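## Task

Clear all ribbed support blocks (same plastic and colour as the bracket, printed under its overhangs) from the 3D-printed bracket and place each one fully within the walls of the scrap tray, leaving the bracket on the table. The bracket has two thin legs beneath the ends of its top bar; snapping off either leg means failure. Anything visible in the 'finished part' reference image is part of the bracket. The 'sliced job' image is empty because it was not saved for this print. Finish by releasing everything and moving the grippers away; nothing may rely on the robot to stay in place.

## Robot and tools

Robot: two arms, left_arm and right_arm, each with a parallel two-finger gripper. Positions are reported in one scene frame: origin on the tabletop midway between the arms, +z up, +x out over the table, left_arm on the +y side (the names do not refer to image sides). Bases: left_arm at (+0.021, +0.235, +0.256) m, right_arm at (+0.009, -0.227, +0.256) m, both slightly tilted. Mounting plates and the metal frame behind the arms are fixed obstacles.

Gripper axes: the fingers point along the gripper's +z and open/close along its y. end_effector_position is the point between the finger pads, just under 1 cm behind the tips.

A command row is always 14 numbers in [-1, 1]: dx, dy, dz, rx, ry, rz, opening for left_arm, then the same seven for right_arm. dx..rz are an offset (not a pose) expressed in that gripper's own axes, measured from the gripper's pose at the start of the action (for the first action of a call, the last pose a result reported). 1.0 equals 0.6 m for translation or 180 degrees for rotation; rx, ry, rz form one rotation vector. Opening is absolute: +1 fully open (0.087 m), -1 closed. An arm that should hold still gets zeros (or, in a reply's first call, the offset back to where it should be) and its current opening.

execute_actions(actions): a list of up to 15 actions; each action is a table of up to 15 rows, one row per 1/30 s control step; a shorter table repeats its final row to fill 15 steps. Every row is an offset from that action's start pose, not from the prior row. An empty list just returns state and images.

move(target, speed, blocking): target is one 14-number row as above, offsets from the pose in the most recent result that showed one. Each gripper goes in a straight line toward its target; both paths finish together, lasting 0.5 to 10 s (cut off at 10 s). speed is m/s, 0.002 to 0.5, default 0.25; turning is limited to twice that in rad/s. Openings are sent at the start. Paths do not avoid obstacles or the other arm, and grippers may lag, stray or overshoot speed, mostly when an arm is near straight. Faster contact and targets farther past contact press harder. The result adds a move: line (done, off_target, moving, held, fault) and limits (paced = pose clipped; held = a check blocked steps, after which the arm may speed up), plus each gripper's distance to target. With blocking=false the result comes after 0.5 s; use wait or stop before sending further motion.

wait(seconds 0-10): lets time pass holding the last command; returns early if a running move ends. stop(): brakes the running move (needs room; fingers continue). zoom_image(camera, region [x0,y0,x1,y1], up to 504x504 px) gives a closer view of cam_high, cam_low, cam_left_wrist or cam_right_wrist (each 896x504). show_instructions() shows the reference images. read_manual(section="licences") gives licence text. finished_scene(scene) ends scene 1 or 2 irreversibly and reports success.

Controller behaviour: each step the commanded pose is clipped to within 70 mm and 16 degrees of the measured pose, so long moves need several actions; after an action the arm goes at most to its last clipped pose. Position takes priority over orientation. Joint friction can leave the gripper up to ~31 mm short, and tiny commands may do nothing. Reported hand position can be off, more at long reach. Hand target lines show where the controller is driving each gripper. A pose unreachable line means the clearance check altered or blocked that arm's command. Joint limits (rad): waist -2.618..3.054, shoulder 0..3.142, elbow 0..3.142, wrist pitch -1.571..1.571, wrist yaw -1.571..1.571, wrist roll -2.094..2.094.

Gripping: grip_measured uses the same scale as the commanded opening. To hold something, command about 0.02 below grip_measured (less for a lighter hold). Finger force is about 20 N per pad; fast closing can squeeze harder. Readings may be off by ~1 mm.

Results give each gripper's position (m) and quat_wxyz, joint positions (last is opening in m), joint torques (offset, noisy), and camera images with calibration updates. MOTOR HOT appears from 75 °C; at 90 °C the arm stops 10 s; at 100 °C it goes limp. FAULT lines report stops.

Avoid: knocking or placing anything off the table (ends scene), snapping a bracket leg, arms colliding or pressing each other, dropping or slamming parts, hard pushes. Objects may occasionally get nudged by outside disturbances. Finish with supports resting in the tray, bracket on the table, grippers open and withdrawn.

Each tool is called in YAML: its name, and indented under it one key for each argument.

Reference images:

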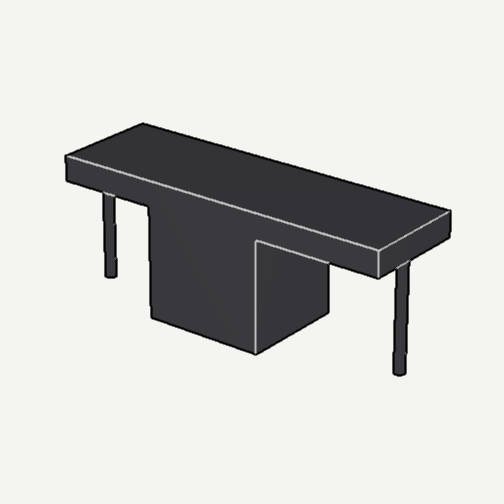

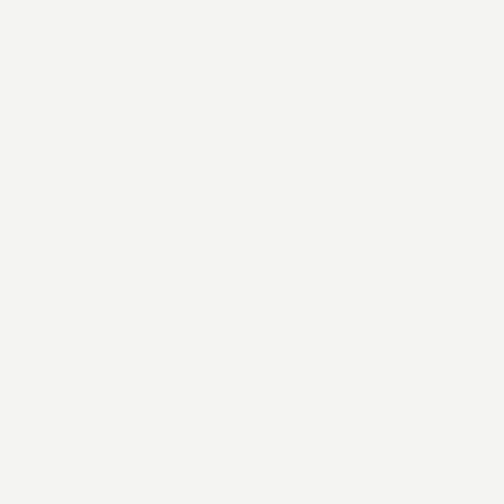

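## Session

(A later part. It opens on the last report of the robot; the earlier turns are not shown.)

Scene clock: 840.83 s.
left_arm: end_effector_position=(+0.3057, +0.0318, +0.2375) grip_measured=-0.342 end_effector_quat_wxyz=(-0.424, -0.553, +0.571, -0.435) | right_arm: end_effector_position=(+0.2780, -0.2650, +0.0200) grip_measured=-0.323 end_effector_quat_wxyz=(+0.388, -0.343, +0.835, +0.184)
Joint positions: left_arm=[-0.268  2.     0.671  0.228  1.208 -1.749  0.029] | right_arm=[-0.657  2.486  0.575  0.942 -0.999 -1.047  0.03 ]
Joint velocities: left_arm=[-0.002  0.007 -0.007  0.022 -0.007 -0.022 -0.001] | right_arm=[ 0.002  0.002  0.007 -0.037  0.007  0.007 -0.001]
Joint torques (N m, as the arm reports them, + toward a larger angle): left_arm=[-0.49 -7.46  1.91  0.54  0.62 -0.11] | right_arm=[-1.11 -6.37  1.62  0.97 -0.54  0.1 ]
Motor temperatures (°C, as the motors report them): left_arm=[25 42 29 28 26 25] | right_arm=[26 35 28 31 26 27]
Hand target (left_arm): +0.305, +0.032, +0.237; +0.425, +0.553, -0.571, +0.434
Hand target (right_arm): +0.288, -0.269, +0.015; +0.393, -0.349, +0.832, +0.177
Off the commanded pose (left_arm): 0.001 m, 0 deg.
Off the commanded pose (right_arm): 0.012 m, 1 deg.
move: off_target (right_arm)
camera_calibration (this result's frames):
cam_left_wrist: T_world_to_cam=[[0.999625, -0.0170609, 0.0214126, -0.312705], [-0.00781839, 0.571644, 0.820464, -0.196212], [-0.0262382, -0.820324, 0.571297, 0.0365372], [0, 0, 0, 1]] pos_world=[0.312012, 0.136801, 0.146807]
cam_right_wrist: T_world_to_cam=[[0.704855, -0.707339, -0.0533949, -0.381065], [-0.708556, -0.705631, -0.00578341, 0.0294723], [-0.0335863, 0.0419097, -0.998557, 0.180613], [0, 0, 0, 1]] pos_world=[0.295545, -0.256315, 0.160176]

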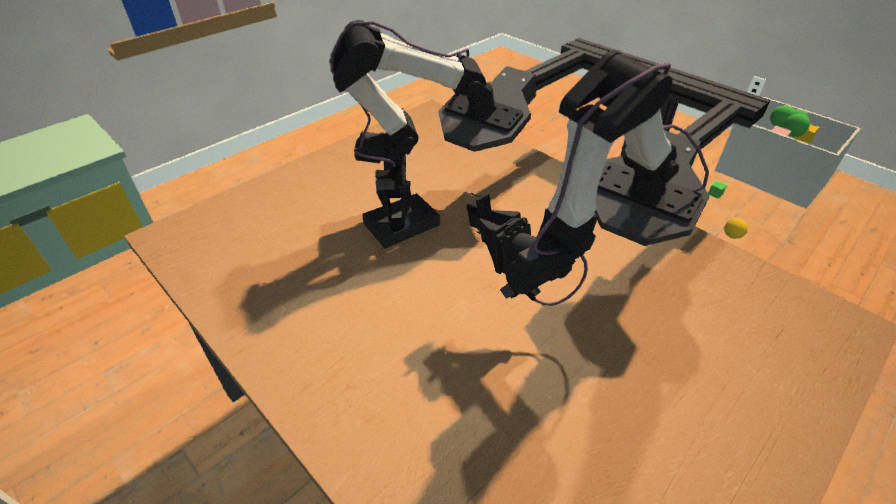

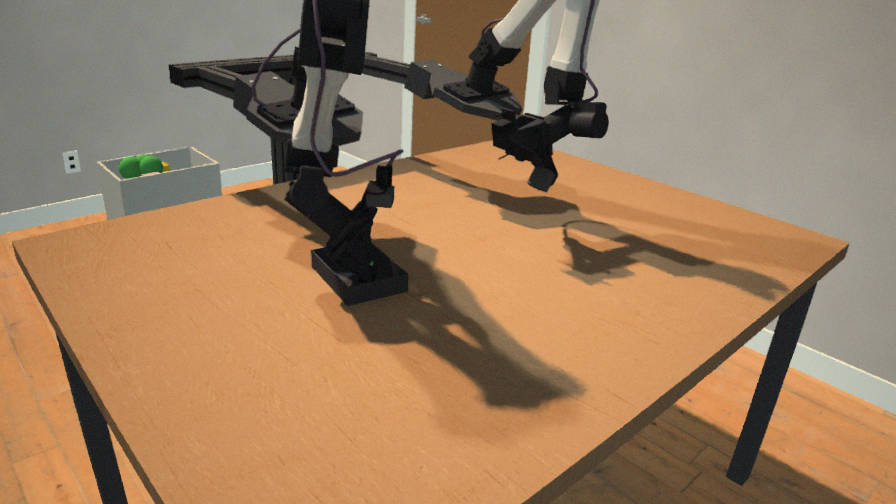

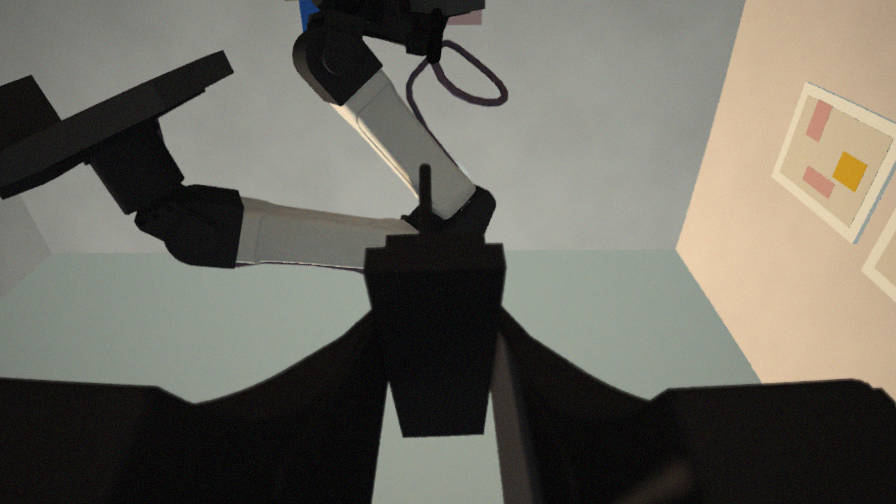

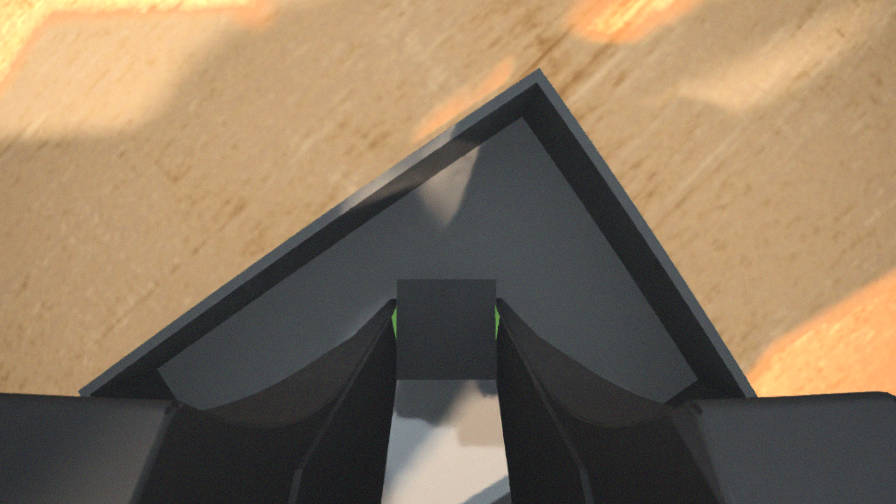

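execute_actions:
  actions:
    - [[0,0,0,0,0,0,-0.39,0,0,0,0,0,0,-0.33],[0,0,0,0,0,0,-0.39,0,0,0,0,0,0,-0.31],[0,0,0,0,0,0,-0.39,0,0,0,0,0,0,-0.29],[0,0,0,0,0,0,-0.39,0,0,0,0,0,0,-0.27],[0,0,0,0,0,0,-0.39,0,0,0,0,0,0,-0.24],[0,0,0,0,0,0,-0.39,0,0,0,0,0,0,-0.2],[0,0,0,0,0,0,-0.39,0,0,0,0,0,0,-0.15],[0,0,0,0,0,0,-0.39,0,0,0,0,0,0,-0.1],[0,0,0,0,0,0,-0.39,0,0,0,0,0,0,-0.05],[0,0,0,0,0,0,-0.39,0,0,0,0,0,0,0.0],[0,0,0,0,0,0,-0.39,0,0,0,0,0,0,0.05],[0,0,0,0,0,0,-0.39,0,0,0,0,0,0,0.1]]

move:
  target: [0,0,0,0,0,0,-0.39,-0.078,0,-0.063,0,0,0,0.1]
  speed: 0.1

Scene clock: 845.13 s.
left_arm: end_effector_position=(+0.3057, +0.0318, +0.2375) grip_measured=-0.342 end_effector_quat_wxyz=(-0.424, -0.552, +0.571, -0.435) | right_arm: end_effector_position=(+0.2784, -0.2652, +0.0202) grip_measured=+0.099 end_effector_quat_wxyz=(+0.389, -0.343, +0.835, +0.183)
Joint positions: left_arm=[-0.268  2.     0.671  0.228  1.208 -1.748  0.029] | right_arm=[-0.657  2.486  0.575  0.944 -0.999 -1.046  0.048]
Joint velocities: left_arm=[ 0.002 -0.007 -0.002 -0.051  0.037 -0.022  0.   ] | right_arm=[ 0.007 -0.002 -0.002 -0.007  0.066 -0.051 -0.   ]
Joint torques (N m, as the arm reports them, + toward a larger angle): left_arm=[-0.46 -7.51  1.91  0.63  0.61 -0.14] | right_arm=[-1.92 -7.78 -1.5   0.88 -0.59  0.02]
Motor temperatures (°C, as the motors report them): left_arm=[25 42 29 27 26 25] | right_arm=[26 35 27 31 26 27]
Hand target (left_arm): +0.306, +0.032, +0.238; +0.424, +0.553, -0.571, +0.435
Hand target (right_arm): +0.278, -0.265, +0.020; +0.388, -0.343, +0.835, +0.184
Off the commanded pose (left_arm): 0.000 m, 0 deg.
Off the commanded pose (right_arm): 0.000 m, 0 deg.
camera_calibration (this result's frames):
cam_left_wrist: T_world_to_cam=[[0.999615, -0.0171609, 0.0217806, -0.31277], [-0.00806323, 0.571646, 0.820461, -0.196136], [-0.0265306, -0.820321, 0.571288, 0.0366285], [0, 0, 0, 1]] pos_world=[0.31204, 0.1368, 0.146809]
cam_right_wrist: T_world_to_cam=[[0.704851, -0.707459, -0.0518286, -0.381507], [-0.708632, -0.705549, -0.00642322, 0.0296771], [-0.0320235, 0.0412548, -0.998635, 0.180144], [0, 0, 0, 1]] pos_world=[0.295704, -0.256394, 0.160315]

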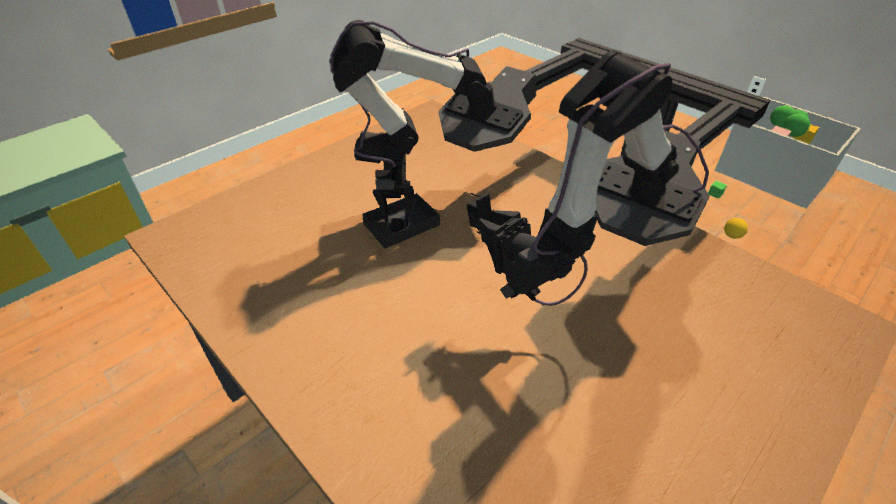

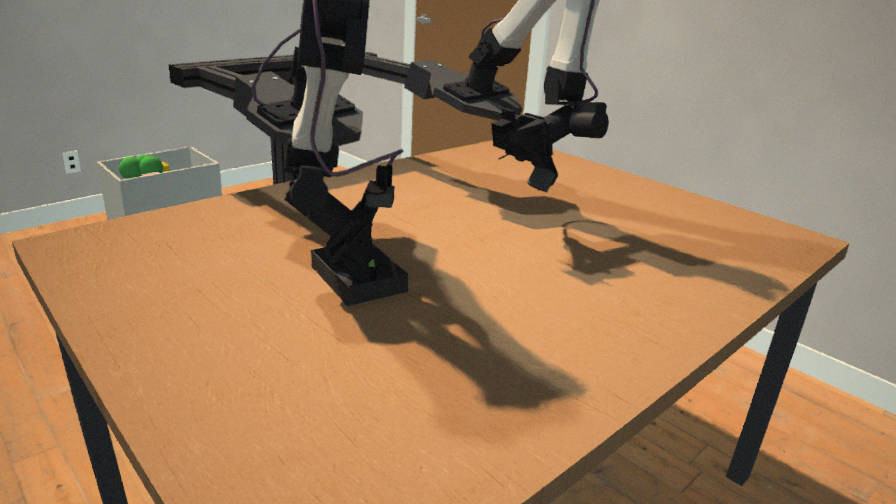

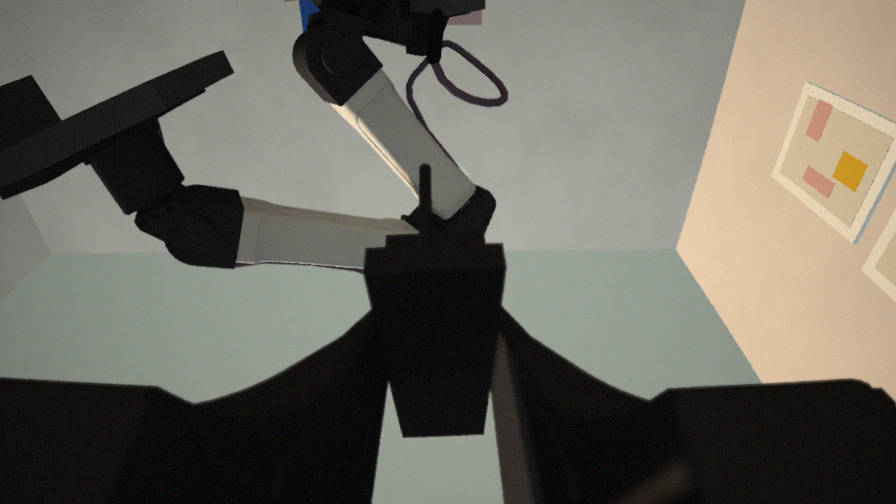

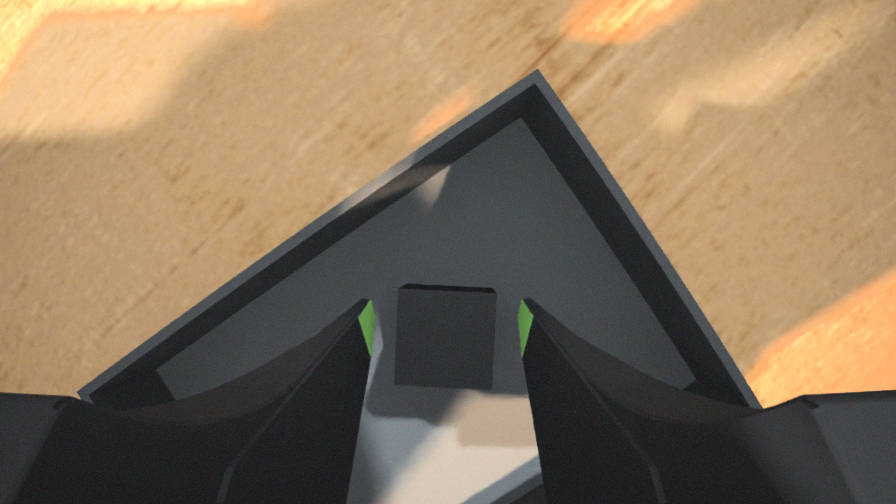

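Scene clock: 846.40 s.
left_arm: end_effector_position=(+0.3057, +0.0318, +0.2375) grip_measured=-0.342 end_effector_quat_wxyz=(-0.424, -0.552, +0.571, -0.435) | right_arm: end_effector_position=(+0.2877, -0.2677, +0.0783) grip_measured=+0.100 end_effector_quat_wxyz=(+0.393, -0.350, +0.832, +0.178)
Joint positions: left_arm=[-0.268  2.     0.671  0.228  1.208 -1.748  0.029] | right_arm=[-0.686  2.165  0.482  0.687 -1.017 -1.102  0.048]
Joint velocities: left_arm=[-0.002  0.002  0.022  0.007 -0.007  0.051  0.   ] | right_arm=[-0.002 -0.007 -0.012 -0.022 -0.11  -0.051  0.   ]
Joint torques (N m, as the arm reports them, + toward a larger angle): left_arm=[-0.5  -7.52  1.85  0.64  0.61 -0.15] | right_arm=[-2.82 -8.28 -1.84  0.74 -0.67 -0.06]
Motor temperatures (°C, as the motors report them): left_arm=[25 43 29 27 26 25] | right_arm=[26 35 27 31 26 27]
Hand target (left_arm): +0.306, +0.032, +0.238; +0.424, +0.552, -0.571, +0.435
Hand target (right_arm): +0.279, -0.266, +0.080; +0.389, -0.344, +0.835, +0.183
Off the commanded pose (left_arm): 0.000 m, 0 deg.
Off the commanded pose (right_arm): 0.008 m, 1 deg.
move: done
camera_calibration (this result's frames):
cam_left_wrist: T_world_to_cam=[[0.999615, -0.0171609, 0.0217806, -0.31277], [-0.00806323, 0.571646, 0.820461, -0.196136], [-0.0265306, -0.820321, 0.571288, 0.0366285], [0, 0, 0, 1]] pos_world=[0.31204, 0.1368, 0.146809]
cam_right_wrist: T_world_to_cam=[[0.711004, -0.702303, -0.0352709, -0.388481], [-0.702971, -0.711136, -0.0108415, 0.032019], [-0.0174684, 0.0325027, -0.999319, 0.232108], [0, 0, 0, 1]] pos_world=[0.302774, -0.257605, 0.218595]

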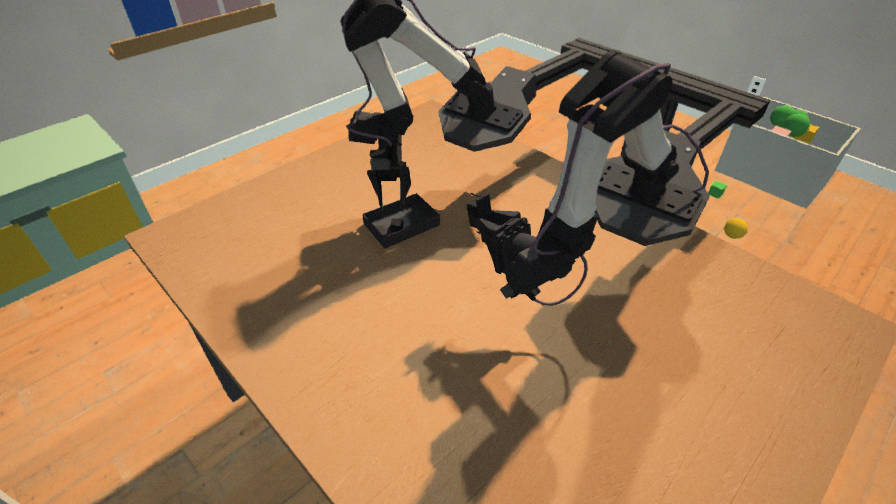

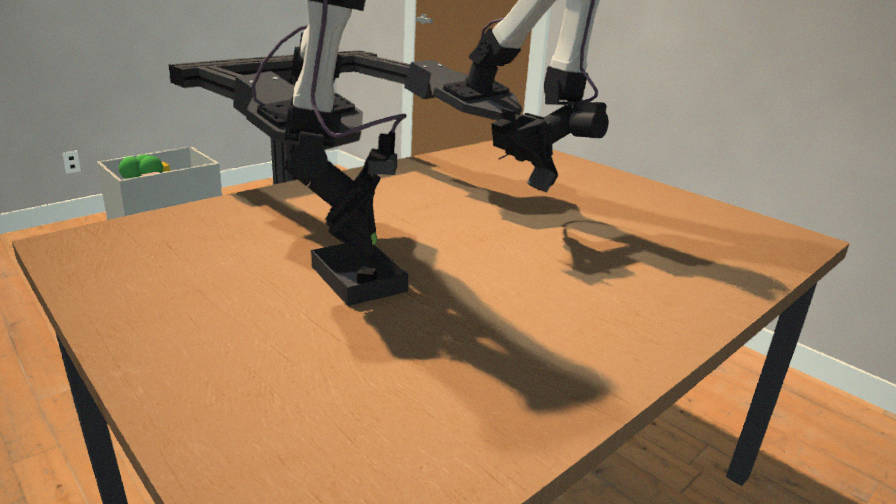

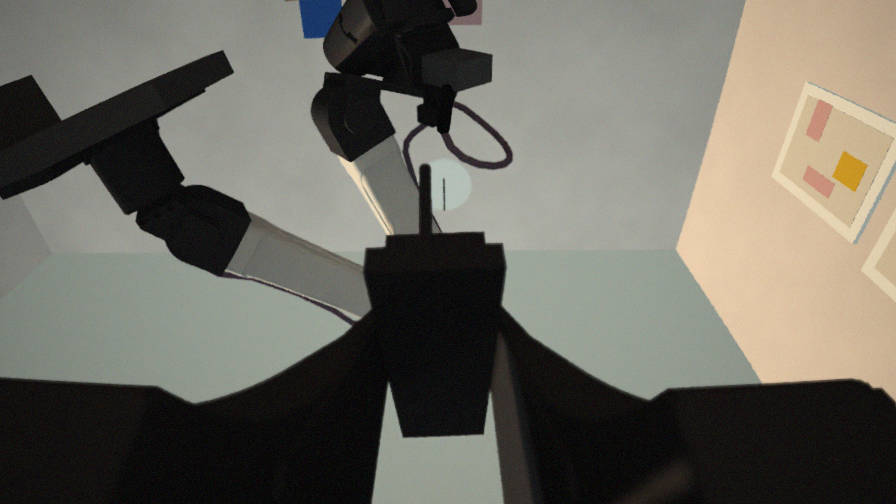

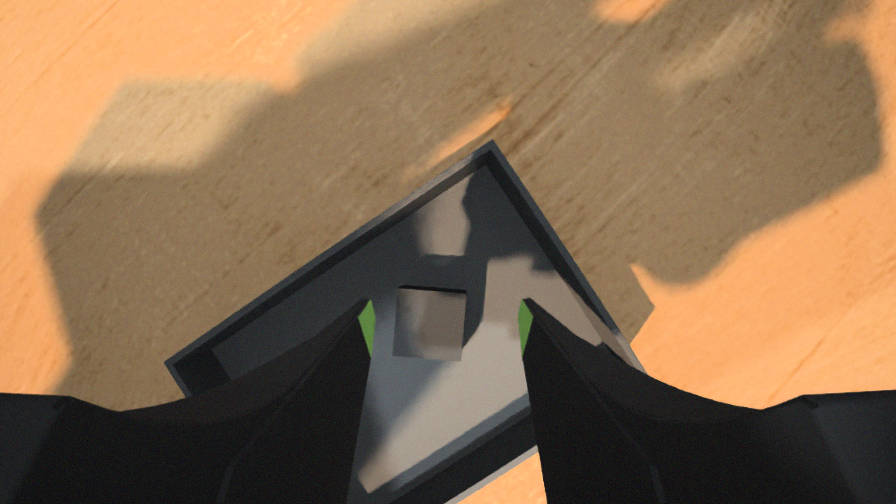

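move:
  target: [0,0,0,0,0,0,-0.39,-0.4508,0.3012,0.0378,-0.2071,-0.1231,-0.1246,1]
  speed: 0.25

Scene clock: 871.30 s.
left_arm: end_effector_position=(+0.3057, +0.0318, +0.2375) grip_measured=-0.342 end_effector_quat_wxyz=(-0.424, -0.552, +0.571, -0.435) | right_arm: end_effector_position=(+0.2806, -0.0135, +0.2700) grip_measured=+1.000 end_effector_quat_wxyz=(+0.431, -0.568, +0.567, +0.413)
Joint positions: left_arm=[-0.268  2.     0.671  0.228  1.208 -1.748  0.029] | right_arm=[ 0.081  1.395  0.511  0.218 -1.16  -0.938  0.087]
Joint velocities: left_arm=[ 0.017 -0.017  0.002 -0.037  0.051 -0.007 -0.002] | right_arm=[ 0.002 -0.012  0.002 -0.007  0.037 -0.022  0.   ]
Joint torques (N m, as the arm reports them, + toward a larger angle): left_arm=[-0.4  -7.43  1.9   0.61  0.59 -0.16] | right_arm=[ 0.72 -6.64  7.11  1.06 -0.64  0.13]
Motor temperatures (°C, as the motors report them): left_arm=[25 43 29 27 26 25] | right_arm=[26 37 27 31 26 27]
Hand target (left_arm): +0.306, +0.032, +0.238; +0.424, +0.552, -0.571, +0.435
Hand target (right_arm): +0.284, -0.010, +0.277; -0.432, +0.569, -0.562, -0.415
Off the commanded pose (left_arm): 0.000 m, 0 deg.
Off the commanded pose (right_arm): 0.013 m, 1 deg.
move: off_target (right_arm)
camera_calibration (this result's frames):
cam_left_wrist: T_world_to_cam=[[0.999615, -0.0171609, 0.0217806, -0.31277], [-0.00806323, 0.571646, 0.820461, -0.196136], [-0.0265306, -0.820321, 0.571288, 0.0366285], [0, 0, 0, 1]] pos_world=[0.31204, 0.1368, 0.146809]
cam_right_wrist: T_world_to_cam=[[0.999734, -0.0228718, 0.00285539, -0.280286], [-0.0199727, -0.921451, -0.387981, 0.117222], [0.0115049, 0.387821, -0.921663, 0.391057], [0, 0, 0, 1]] pos_world=[0.278054, -0.0500565, 0.406703]

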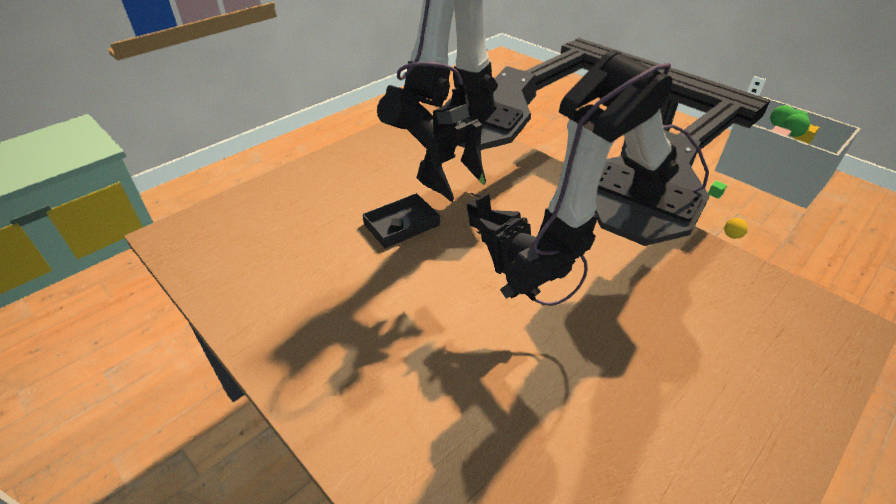

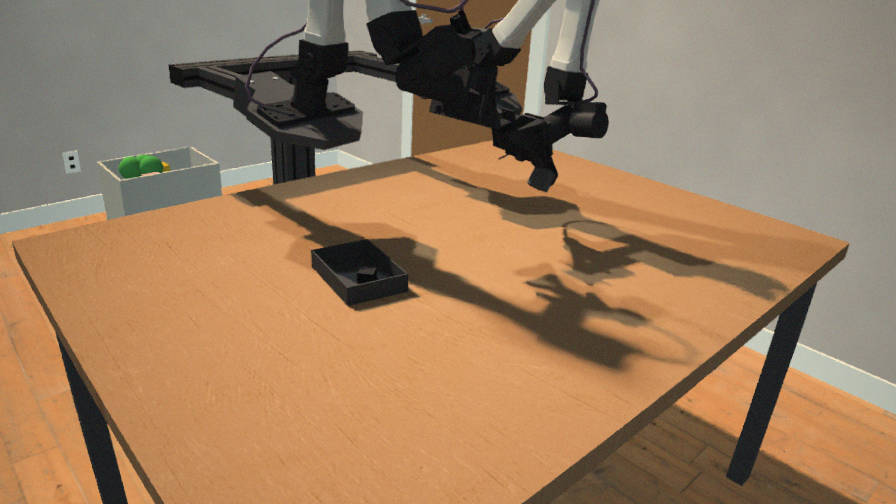

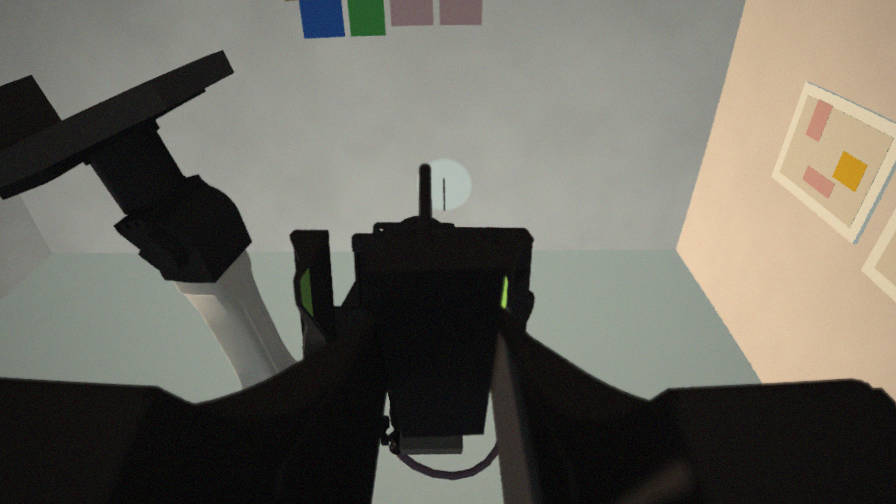

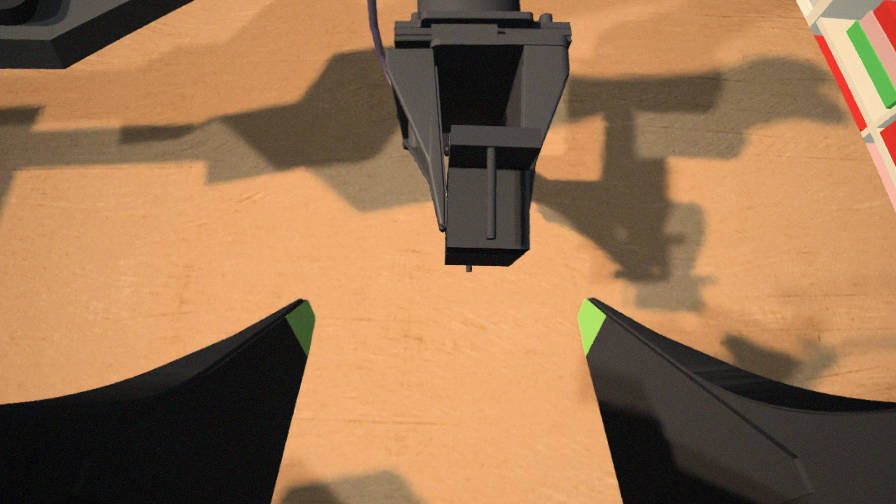

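zoom_image:
  camera: "cam_right_wrist"
  region: [380, 100, 600, 290]

Region (380, 100, 600, 290) of cam_right_wrist's 896x504 image, scaled by 2.291, with more detail than that image has; it fills the top 435 rows of this view, and the rest is white.

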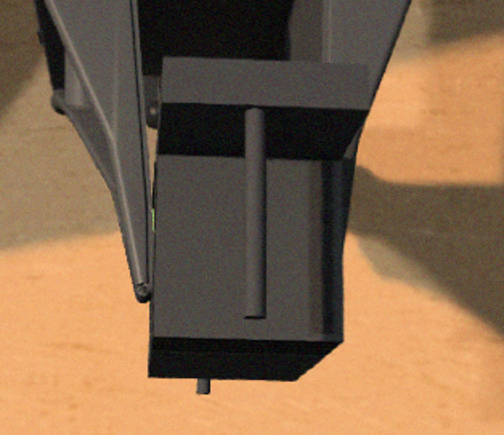

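move:
  target: [0,0,0,0,0,0,-0.39,-0.005,-0.015,0.075,0,0,0,1]
  speed: 0.06

Scene clock: 888.20 s.
left_arm: end_effector_position=(+0.3057, +0.0318, +0.2375) grip_measured=-0.342 end_effector_quat_wxyz=(-0.424, -0.552, +0.571, -0.435) | right_arm: end_effector_position=(+0.2826, +0.0246, +0.2591) grip_measured=+1.000 end_effector_quat_wxyz=(+0.427, -0.567, +0.569, +0.416)
Joint positions: left_arm=[-0.268  2.     0.671  0.228  1.208 -1.748  0.029] | right_arm=[ 0.225  1.505  0.511  0.478 -1.042 -0.76   0.087]
Joint velocities: left_arm=[ 0.017 -0.007 -0.007 -0.022  0.037  0.022  0.   ] | right_arm=[ 0.007 -0.002 -0.002  0.022 -0.051  0.066  0.   ]
Joint torques (N m, as the arm reports them, + toward a larger angle): left_arm=[-0.55 -7.44  1.82  0.65  0.62 -0.14] | right_arm=[ 1.11 -5.11  7.35  1.5  -0.4   0.12]
Motor temperatures (°C, as the motors report them): left_arm=[25 43 29 27 26 25] | right_arm=[26 37 29 31 26 27]
Hand target (left_arm): +0.306, +0.032, +0.238; +0.424, +0.552, -0.571, +0.435
Hand target (right_arm): +0.290, +0.030, +0.261; -0.431, +0.568, -0.567, -0.413
Off the commanded pose (left_arm): 0.000 m, 0 deg.
Off the commanded pose (right_arm): 0.010 m, 1 deg.
move: done
camera_calibration (this result's frames):
cam_left_wrist: T_world_to_cam=[[0.999615, -0.0171609, 0.0217806, -0.31277], [-0.00806323, 0.571646, 0.820461, -0.196136], [-0.0265306, -0.820321, 0.571288, 0.0366285], [0, 0, 0, 1]] pos_world=[0.31204, 0.1368, 0.146809]
cam_right_wrist: T_world_to_cam=[[0.999764, -0.0208977, -0.00599089, -0.279161], [-0.0215881, -0.921896, -0.386836, 0.148356], [0.00256099, 0.386874, -0.922129, 0.368811], [0, 0, 0, 1]] pos_world=[0.281353, -0.0117483, 0.395808]

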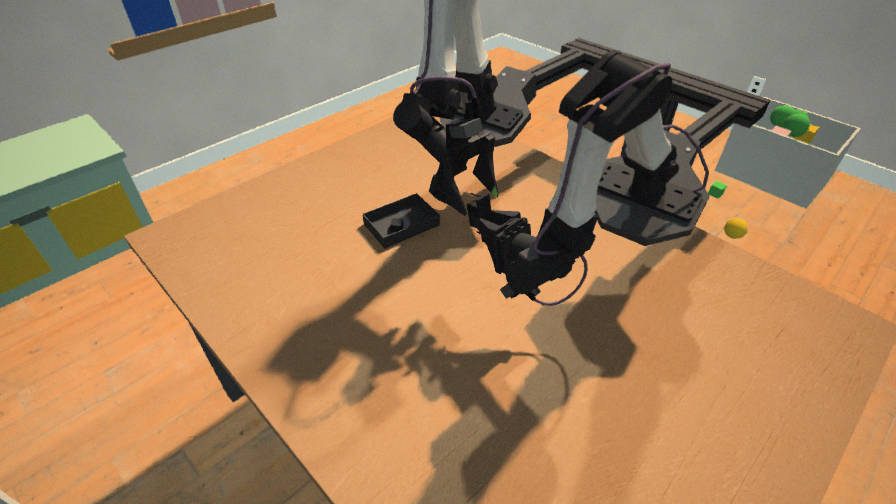

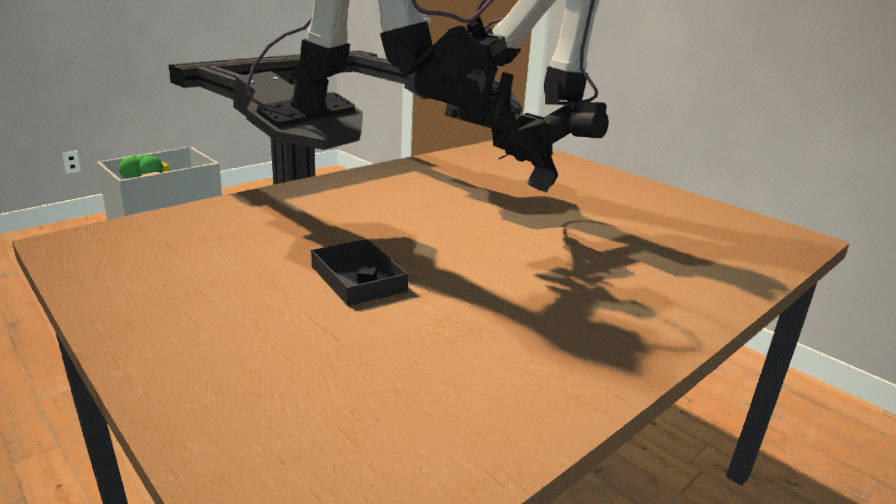

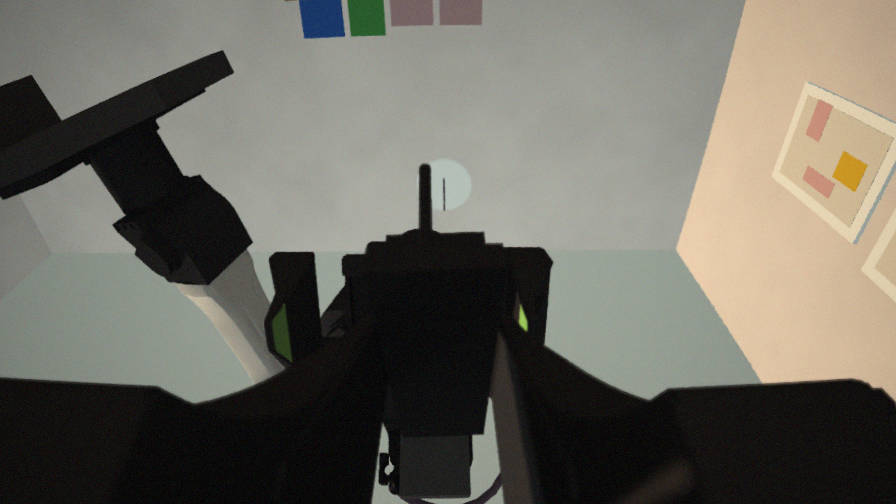

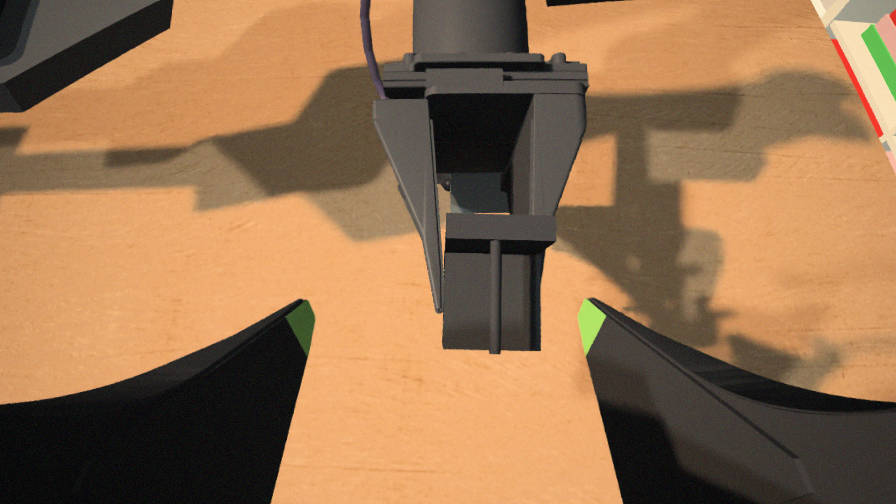

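execute_actions:
  actions: []

Scene clock: 899.80 s.
left_arm: end_effector_position=(+0.3057, +0.0318, +0.2375) grip_measured=-0.342 end_effector_quat_wxyz=(-0.424, -0.552, +0.571, -0.435) | right_arm: end_effector_position=(+0.2830, +0.0247, +0.2592) grip_measured=+1.000 end_effector_quat_wxyz=(+0.428, -0.567, +0.569, +0.415)
Joint positions: left_arm=[-0.268  2.     0.671  0.228  1.208 -1.748  0.029] | right_arm=[ 0.225  1.505  0.511  0.48  -1.041 -0.759  0.087]
Joint velocities: left_arm=[ 0.012 -0.012 -0.012 -0.051  0.037  0.007  0.001] | right_arm=[-0.017 -0.002  0.002  0.037 -0.051  0.007  0.   ]
Joint torques (N m, as the arm reports them, + toward a larger angle): left_arm=[-0.38 -7.38  1.84  0.63  0.62 -0.15] | right_arm=[ 1.07 -5.14  7.29  1.47 -0.41  0.1 ]
Motor temperatures (°C, as the motors report them): left_arm=[25 44 29 27 26 25] | right_arm=[26 36 30 32 26 27]
Hand target (left_arm): +0.306, +0.032, +0.238; +0.424, +0.552, -0.571, +0.435
Hand target (right_arm): +0.290, +0.030, +0.261; -0.431, +0.568, -0.567, -0.413
Off the commanded pose (left_arm): 0.000 m, 0 deg.
Off the commanded pose (right_arm): 0.009 m, 0 deg.
camera_calibration (this result's frames):
cam_left_wrist: T_world_to_cam=[[0.999615, -0.0171609, 0.0217806, -0.31277], [-0.00806323, 0.571646, 0.820461, -0.196136], [-0.0265306, -0.820321, 0.571288, 0.0366285], [0, 0, 0, 1]] pos_world=[0.31204, 0.1368, 0.146809]
cam_right_wrist: T_world_to_cam=[[0.999738, -0.0223227, -0.00509106, -0.27977], [-0.0225537, -0.921842, -0.386908, 0.148738], [0.00394367, 0.386921, -0.922104, 0.368518], [0, 0, 0, 1]] pos_world=[0.281598, -0.0117193, 0.395936]

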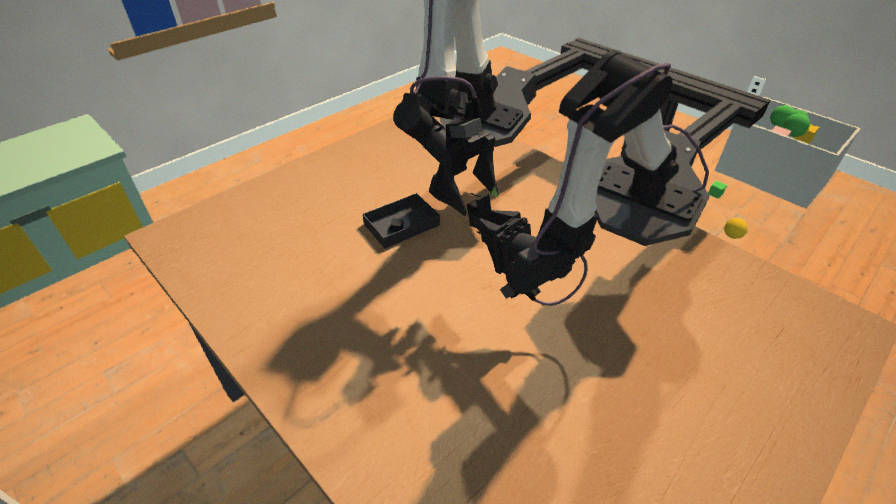

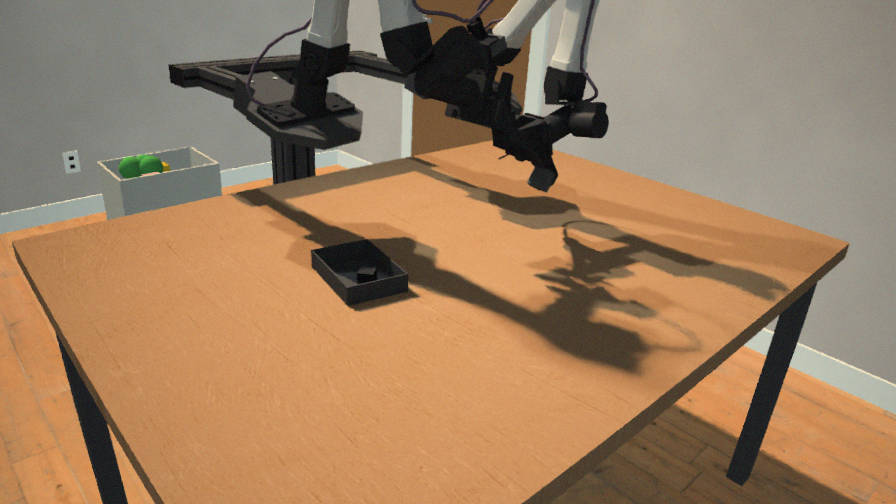

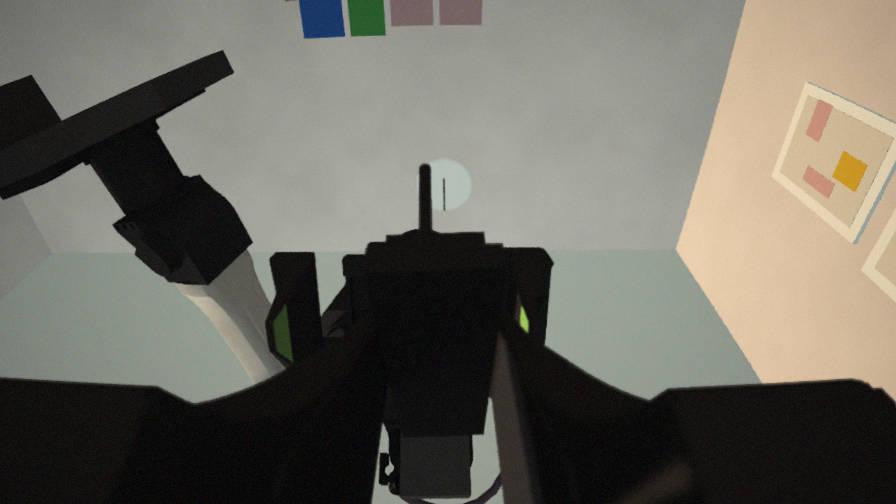

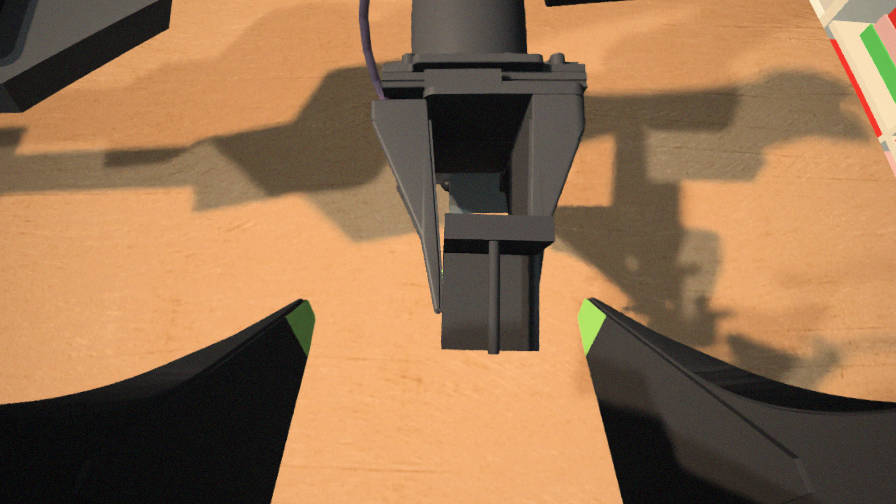

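zoom_image:
  camera: "cam_right_wrist"
  region: [270, 150, 630, 400]

zoom_image:
  camera: "cam_left_wrist"
  region: [250, 150, 610, 400]

Region (270, 150, 630, 400) of cam_right_wrist's 896x504 image, scaled by 1.400, with more detail than that image has; it fills the top 350 rows of this view, and the rest is white.

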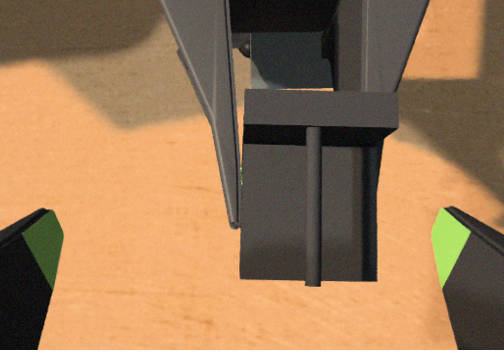

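Region (250, 150, 610, 400) of cam_left_wrist's 896x504 image, scaled by 1.400, with more detail than that image has; it fills the top 350 rows of this view, and the rest is white.

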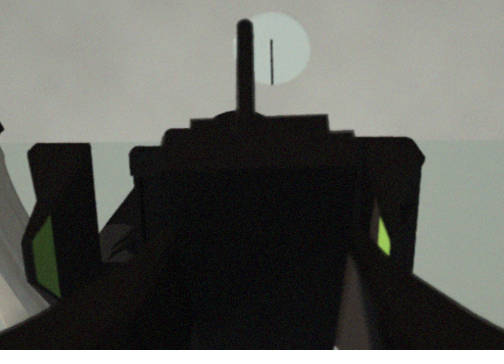

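move:
  target: [0,0,0,0,0,0,-0.39, -0.01325,-0.032,0.0155,0,0,0,1]
  speed: 0.03

Scene clock: 936.10 s.
left_arm: end_effector_position=(+0.3057, +0.0318, +0.2375) grip_measured=-0.342 end_effector_quat_wxyz=(-0.424, -0.552, +0.571, -0.435) | right_arm: end_effector_position=(+0.3010, +0.0308, +0.2668) grip_measured=+1.000 end_effector_quat_wxyz=(+0.436, -0.567, +0.565, +0.411)
Joint positions: left_arm=[-0.268  2.     0.671  0.228  1.208 -1.748  0.029] | right_arm=[ 0.225  1.527  0.578  0.459 -1.039 -0.753  0.087]
Joint velocities: left_arm=[ 0.002 -0.017  0.017  0.037 -0.022 -0.051  0.   ] | right_arm=[ 0.002 -0.002 -0.022  0.007 -0.007  0.007  0.   ]
Joint torques (N m, as the arm reports them, + toward a larger angle): left_arm=[-0.46 -7.48  1.89  0.62  0.62 -0.15] | right_arm=[ 1.51 -5.65  7.06  1.29 -0.4   0.11]
Motor temperatures (°C, as the motors report them): left_arm=[25 44 29 27 26 25] | right_arm=[26 34 32 33 26 27]
Hand target (left_arm): +0.306, +0.032, +0.238; +0.424, +0.552, -0.571, +0.435
Hand target (right_arm): +0.302, +0.036, +0.265; -0.428, +0.566, -0.569, -0.415
Off the commanded pose (left_arm): 0.000 m, 0 deg.
Off the commanded pose (right_arm): 0.006 m, 1 deg.
move: done
camera_calibration (this result's frames):
cam_left_wrist: T_world_to_cam=[[0.999615, -0.0171609, 0.0217806, -0.31277], [-0.00806323, 0.571646, 0.820461, -0.196136], [-0.0265306, -0.820321, 0.571288, 0.0366285], [0, 0, 0, 1]] pos_world=[0.31204, 0.1368, 0.146809]
cam_right_wrist: T_world_to_cam=[[0.999547, -0.027296, 0.0126975, -0.302138], [-0.0200801, -0.918746, -0.394338, 0.158831], [0.0224296, 0.393904, -0.918878, 0.366398], [0, 0, 0, 1]] pos_world=[0.296972, -0.00664732, 0.403145]

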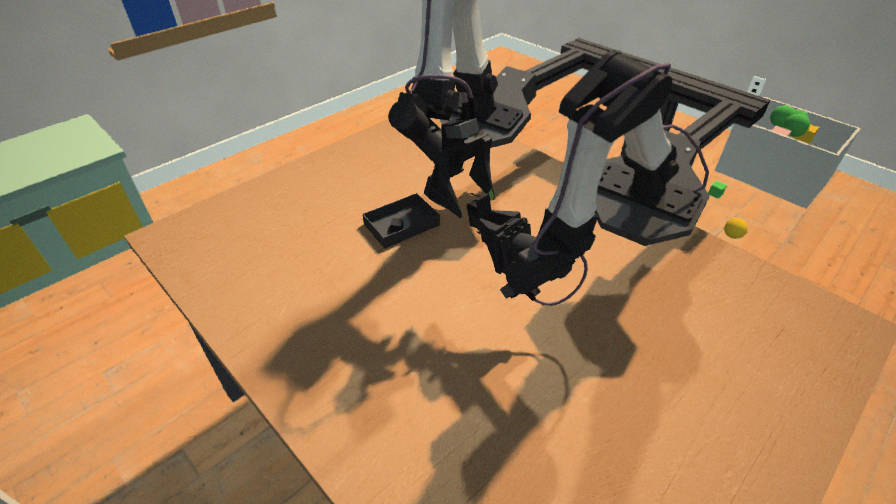

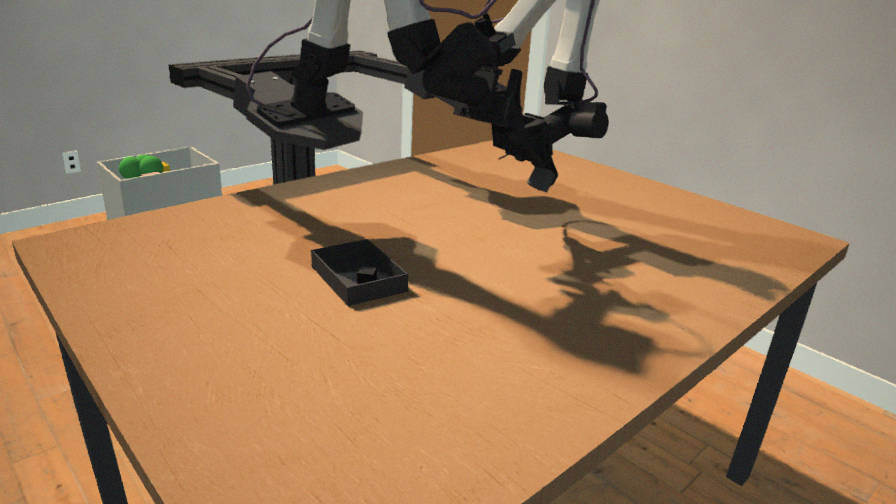

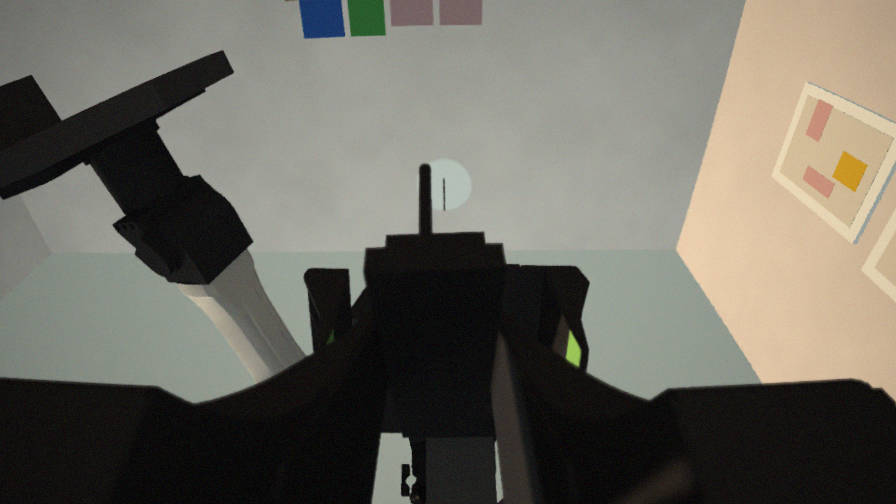

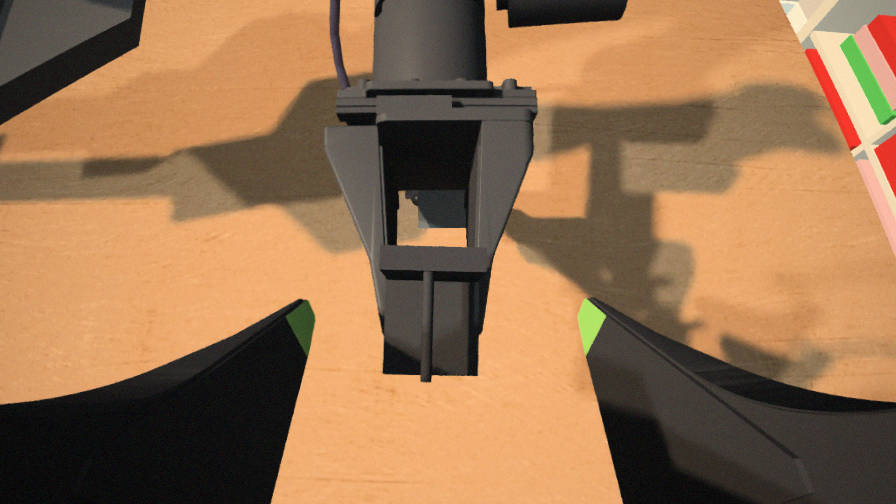

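zoom_image:
  camera: "cam_right_wrist"
  region: [270, 170, 630, 420]

Region (270, 170, 630, 420) of cam_right_wrist's 896x504 image, scaled by 1.400, with more detail than that image has; it fills the top 350 rows of this view, and the rest is white.

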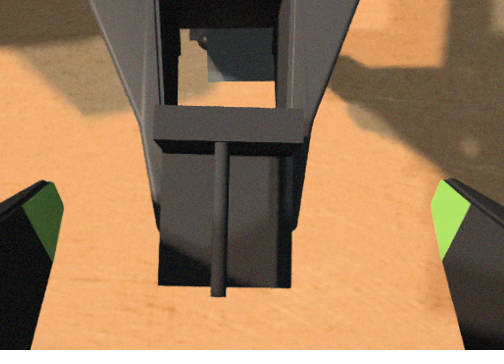

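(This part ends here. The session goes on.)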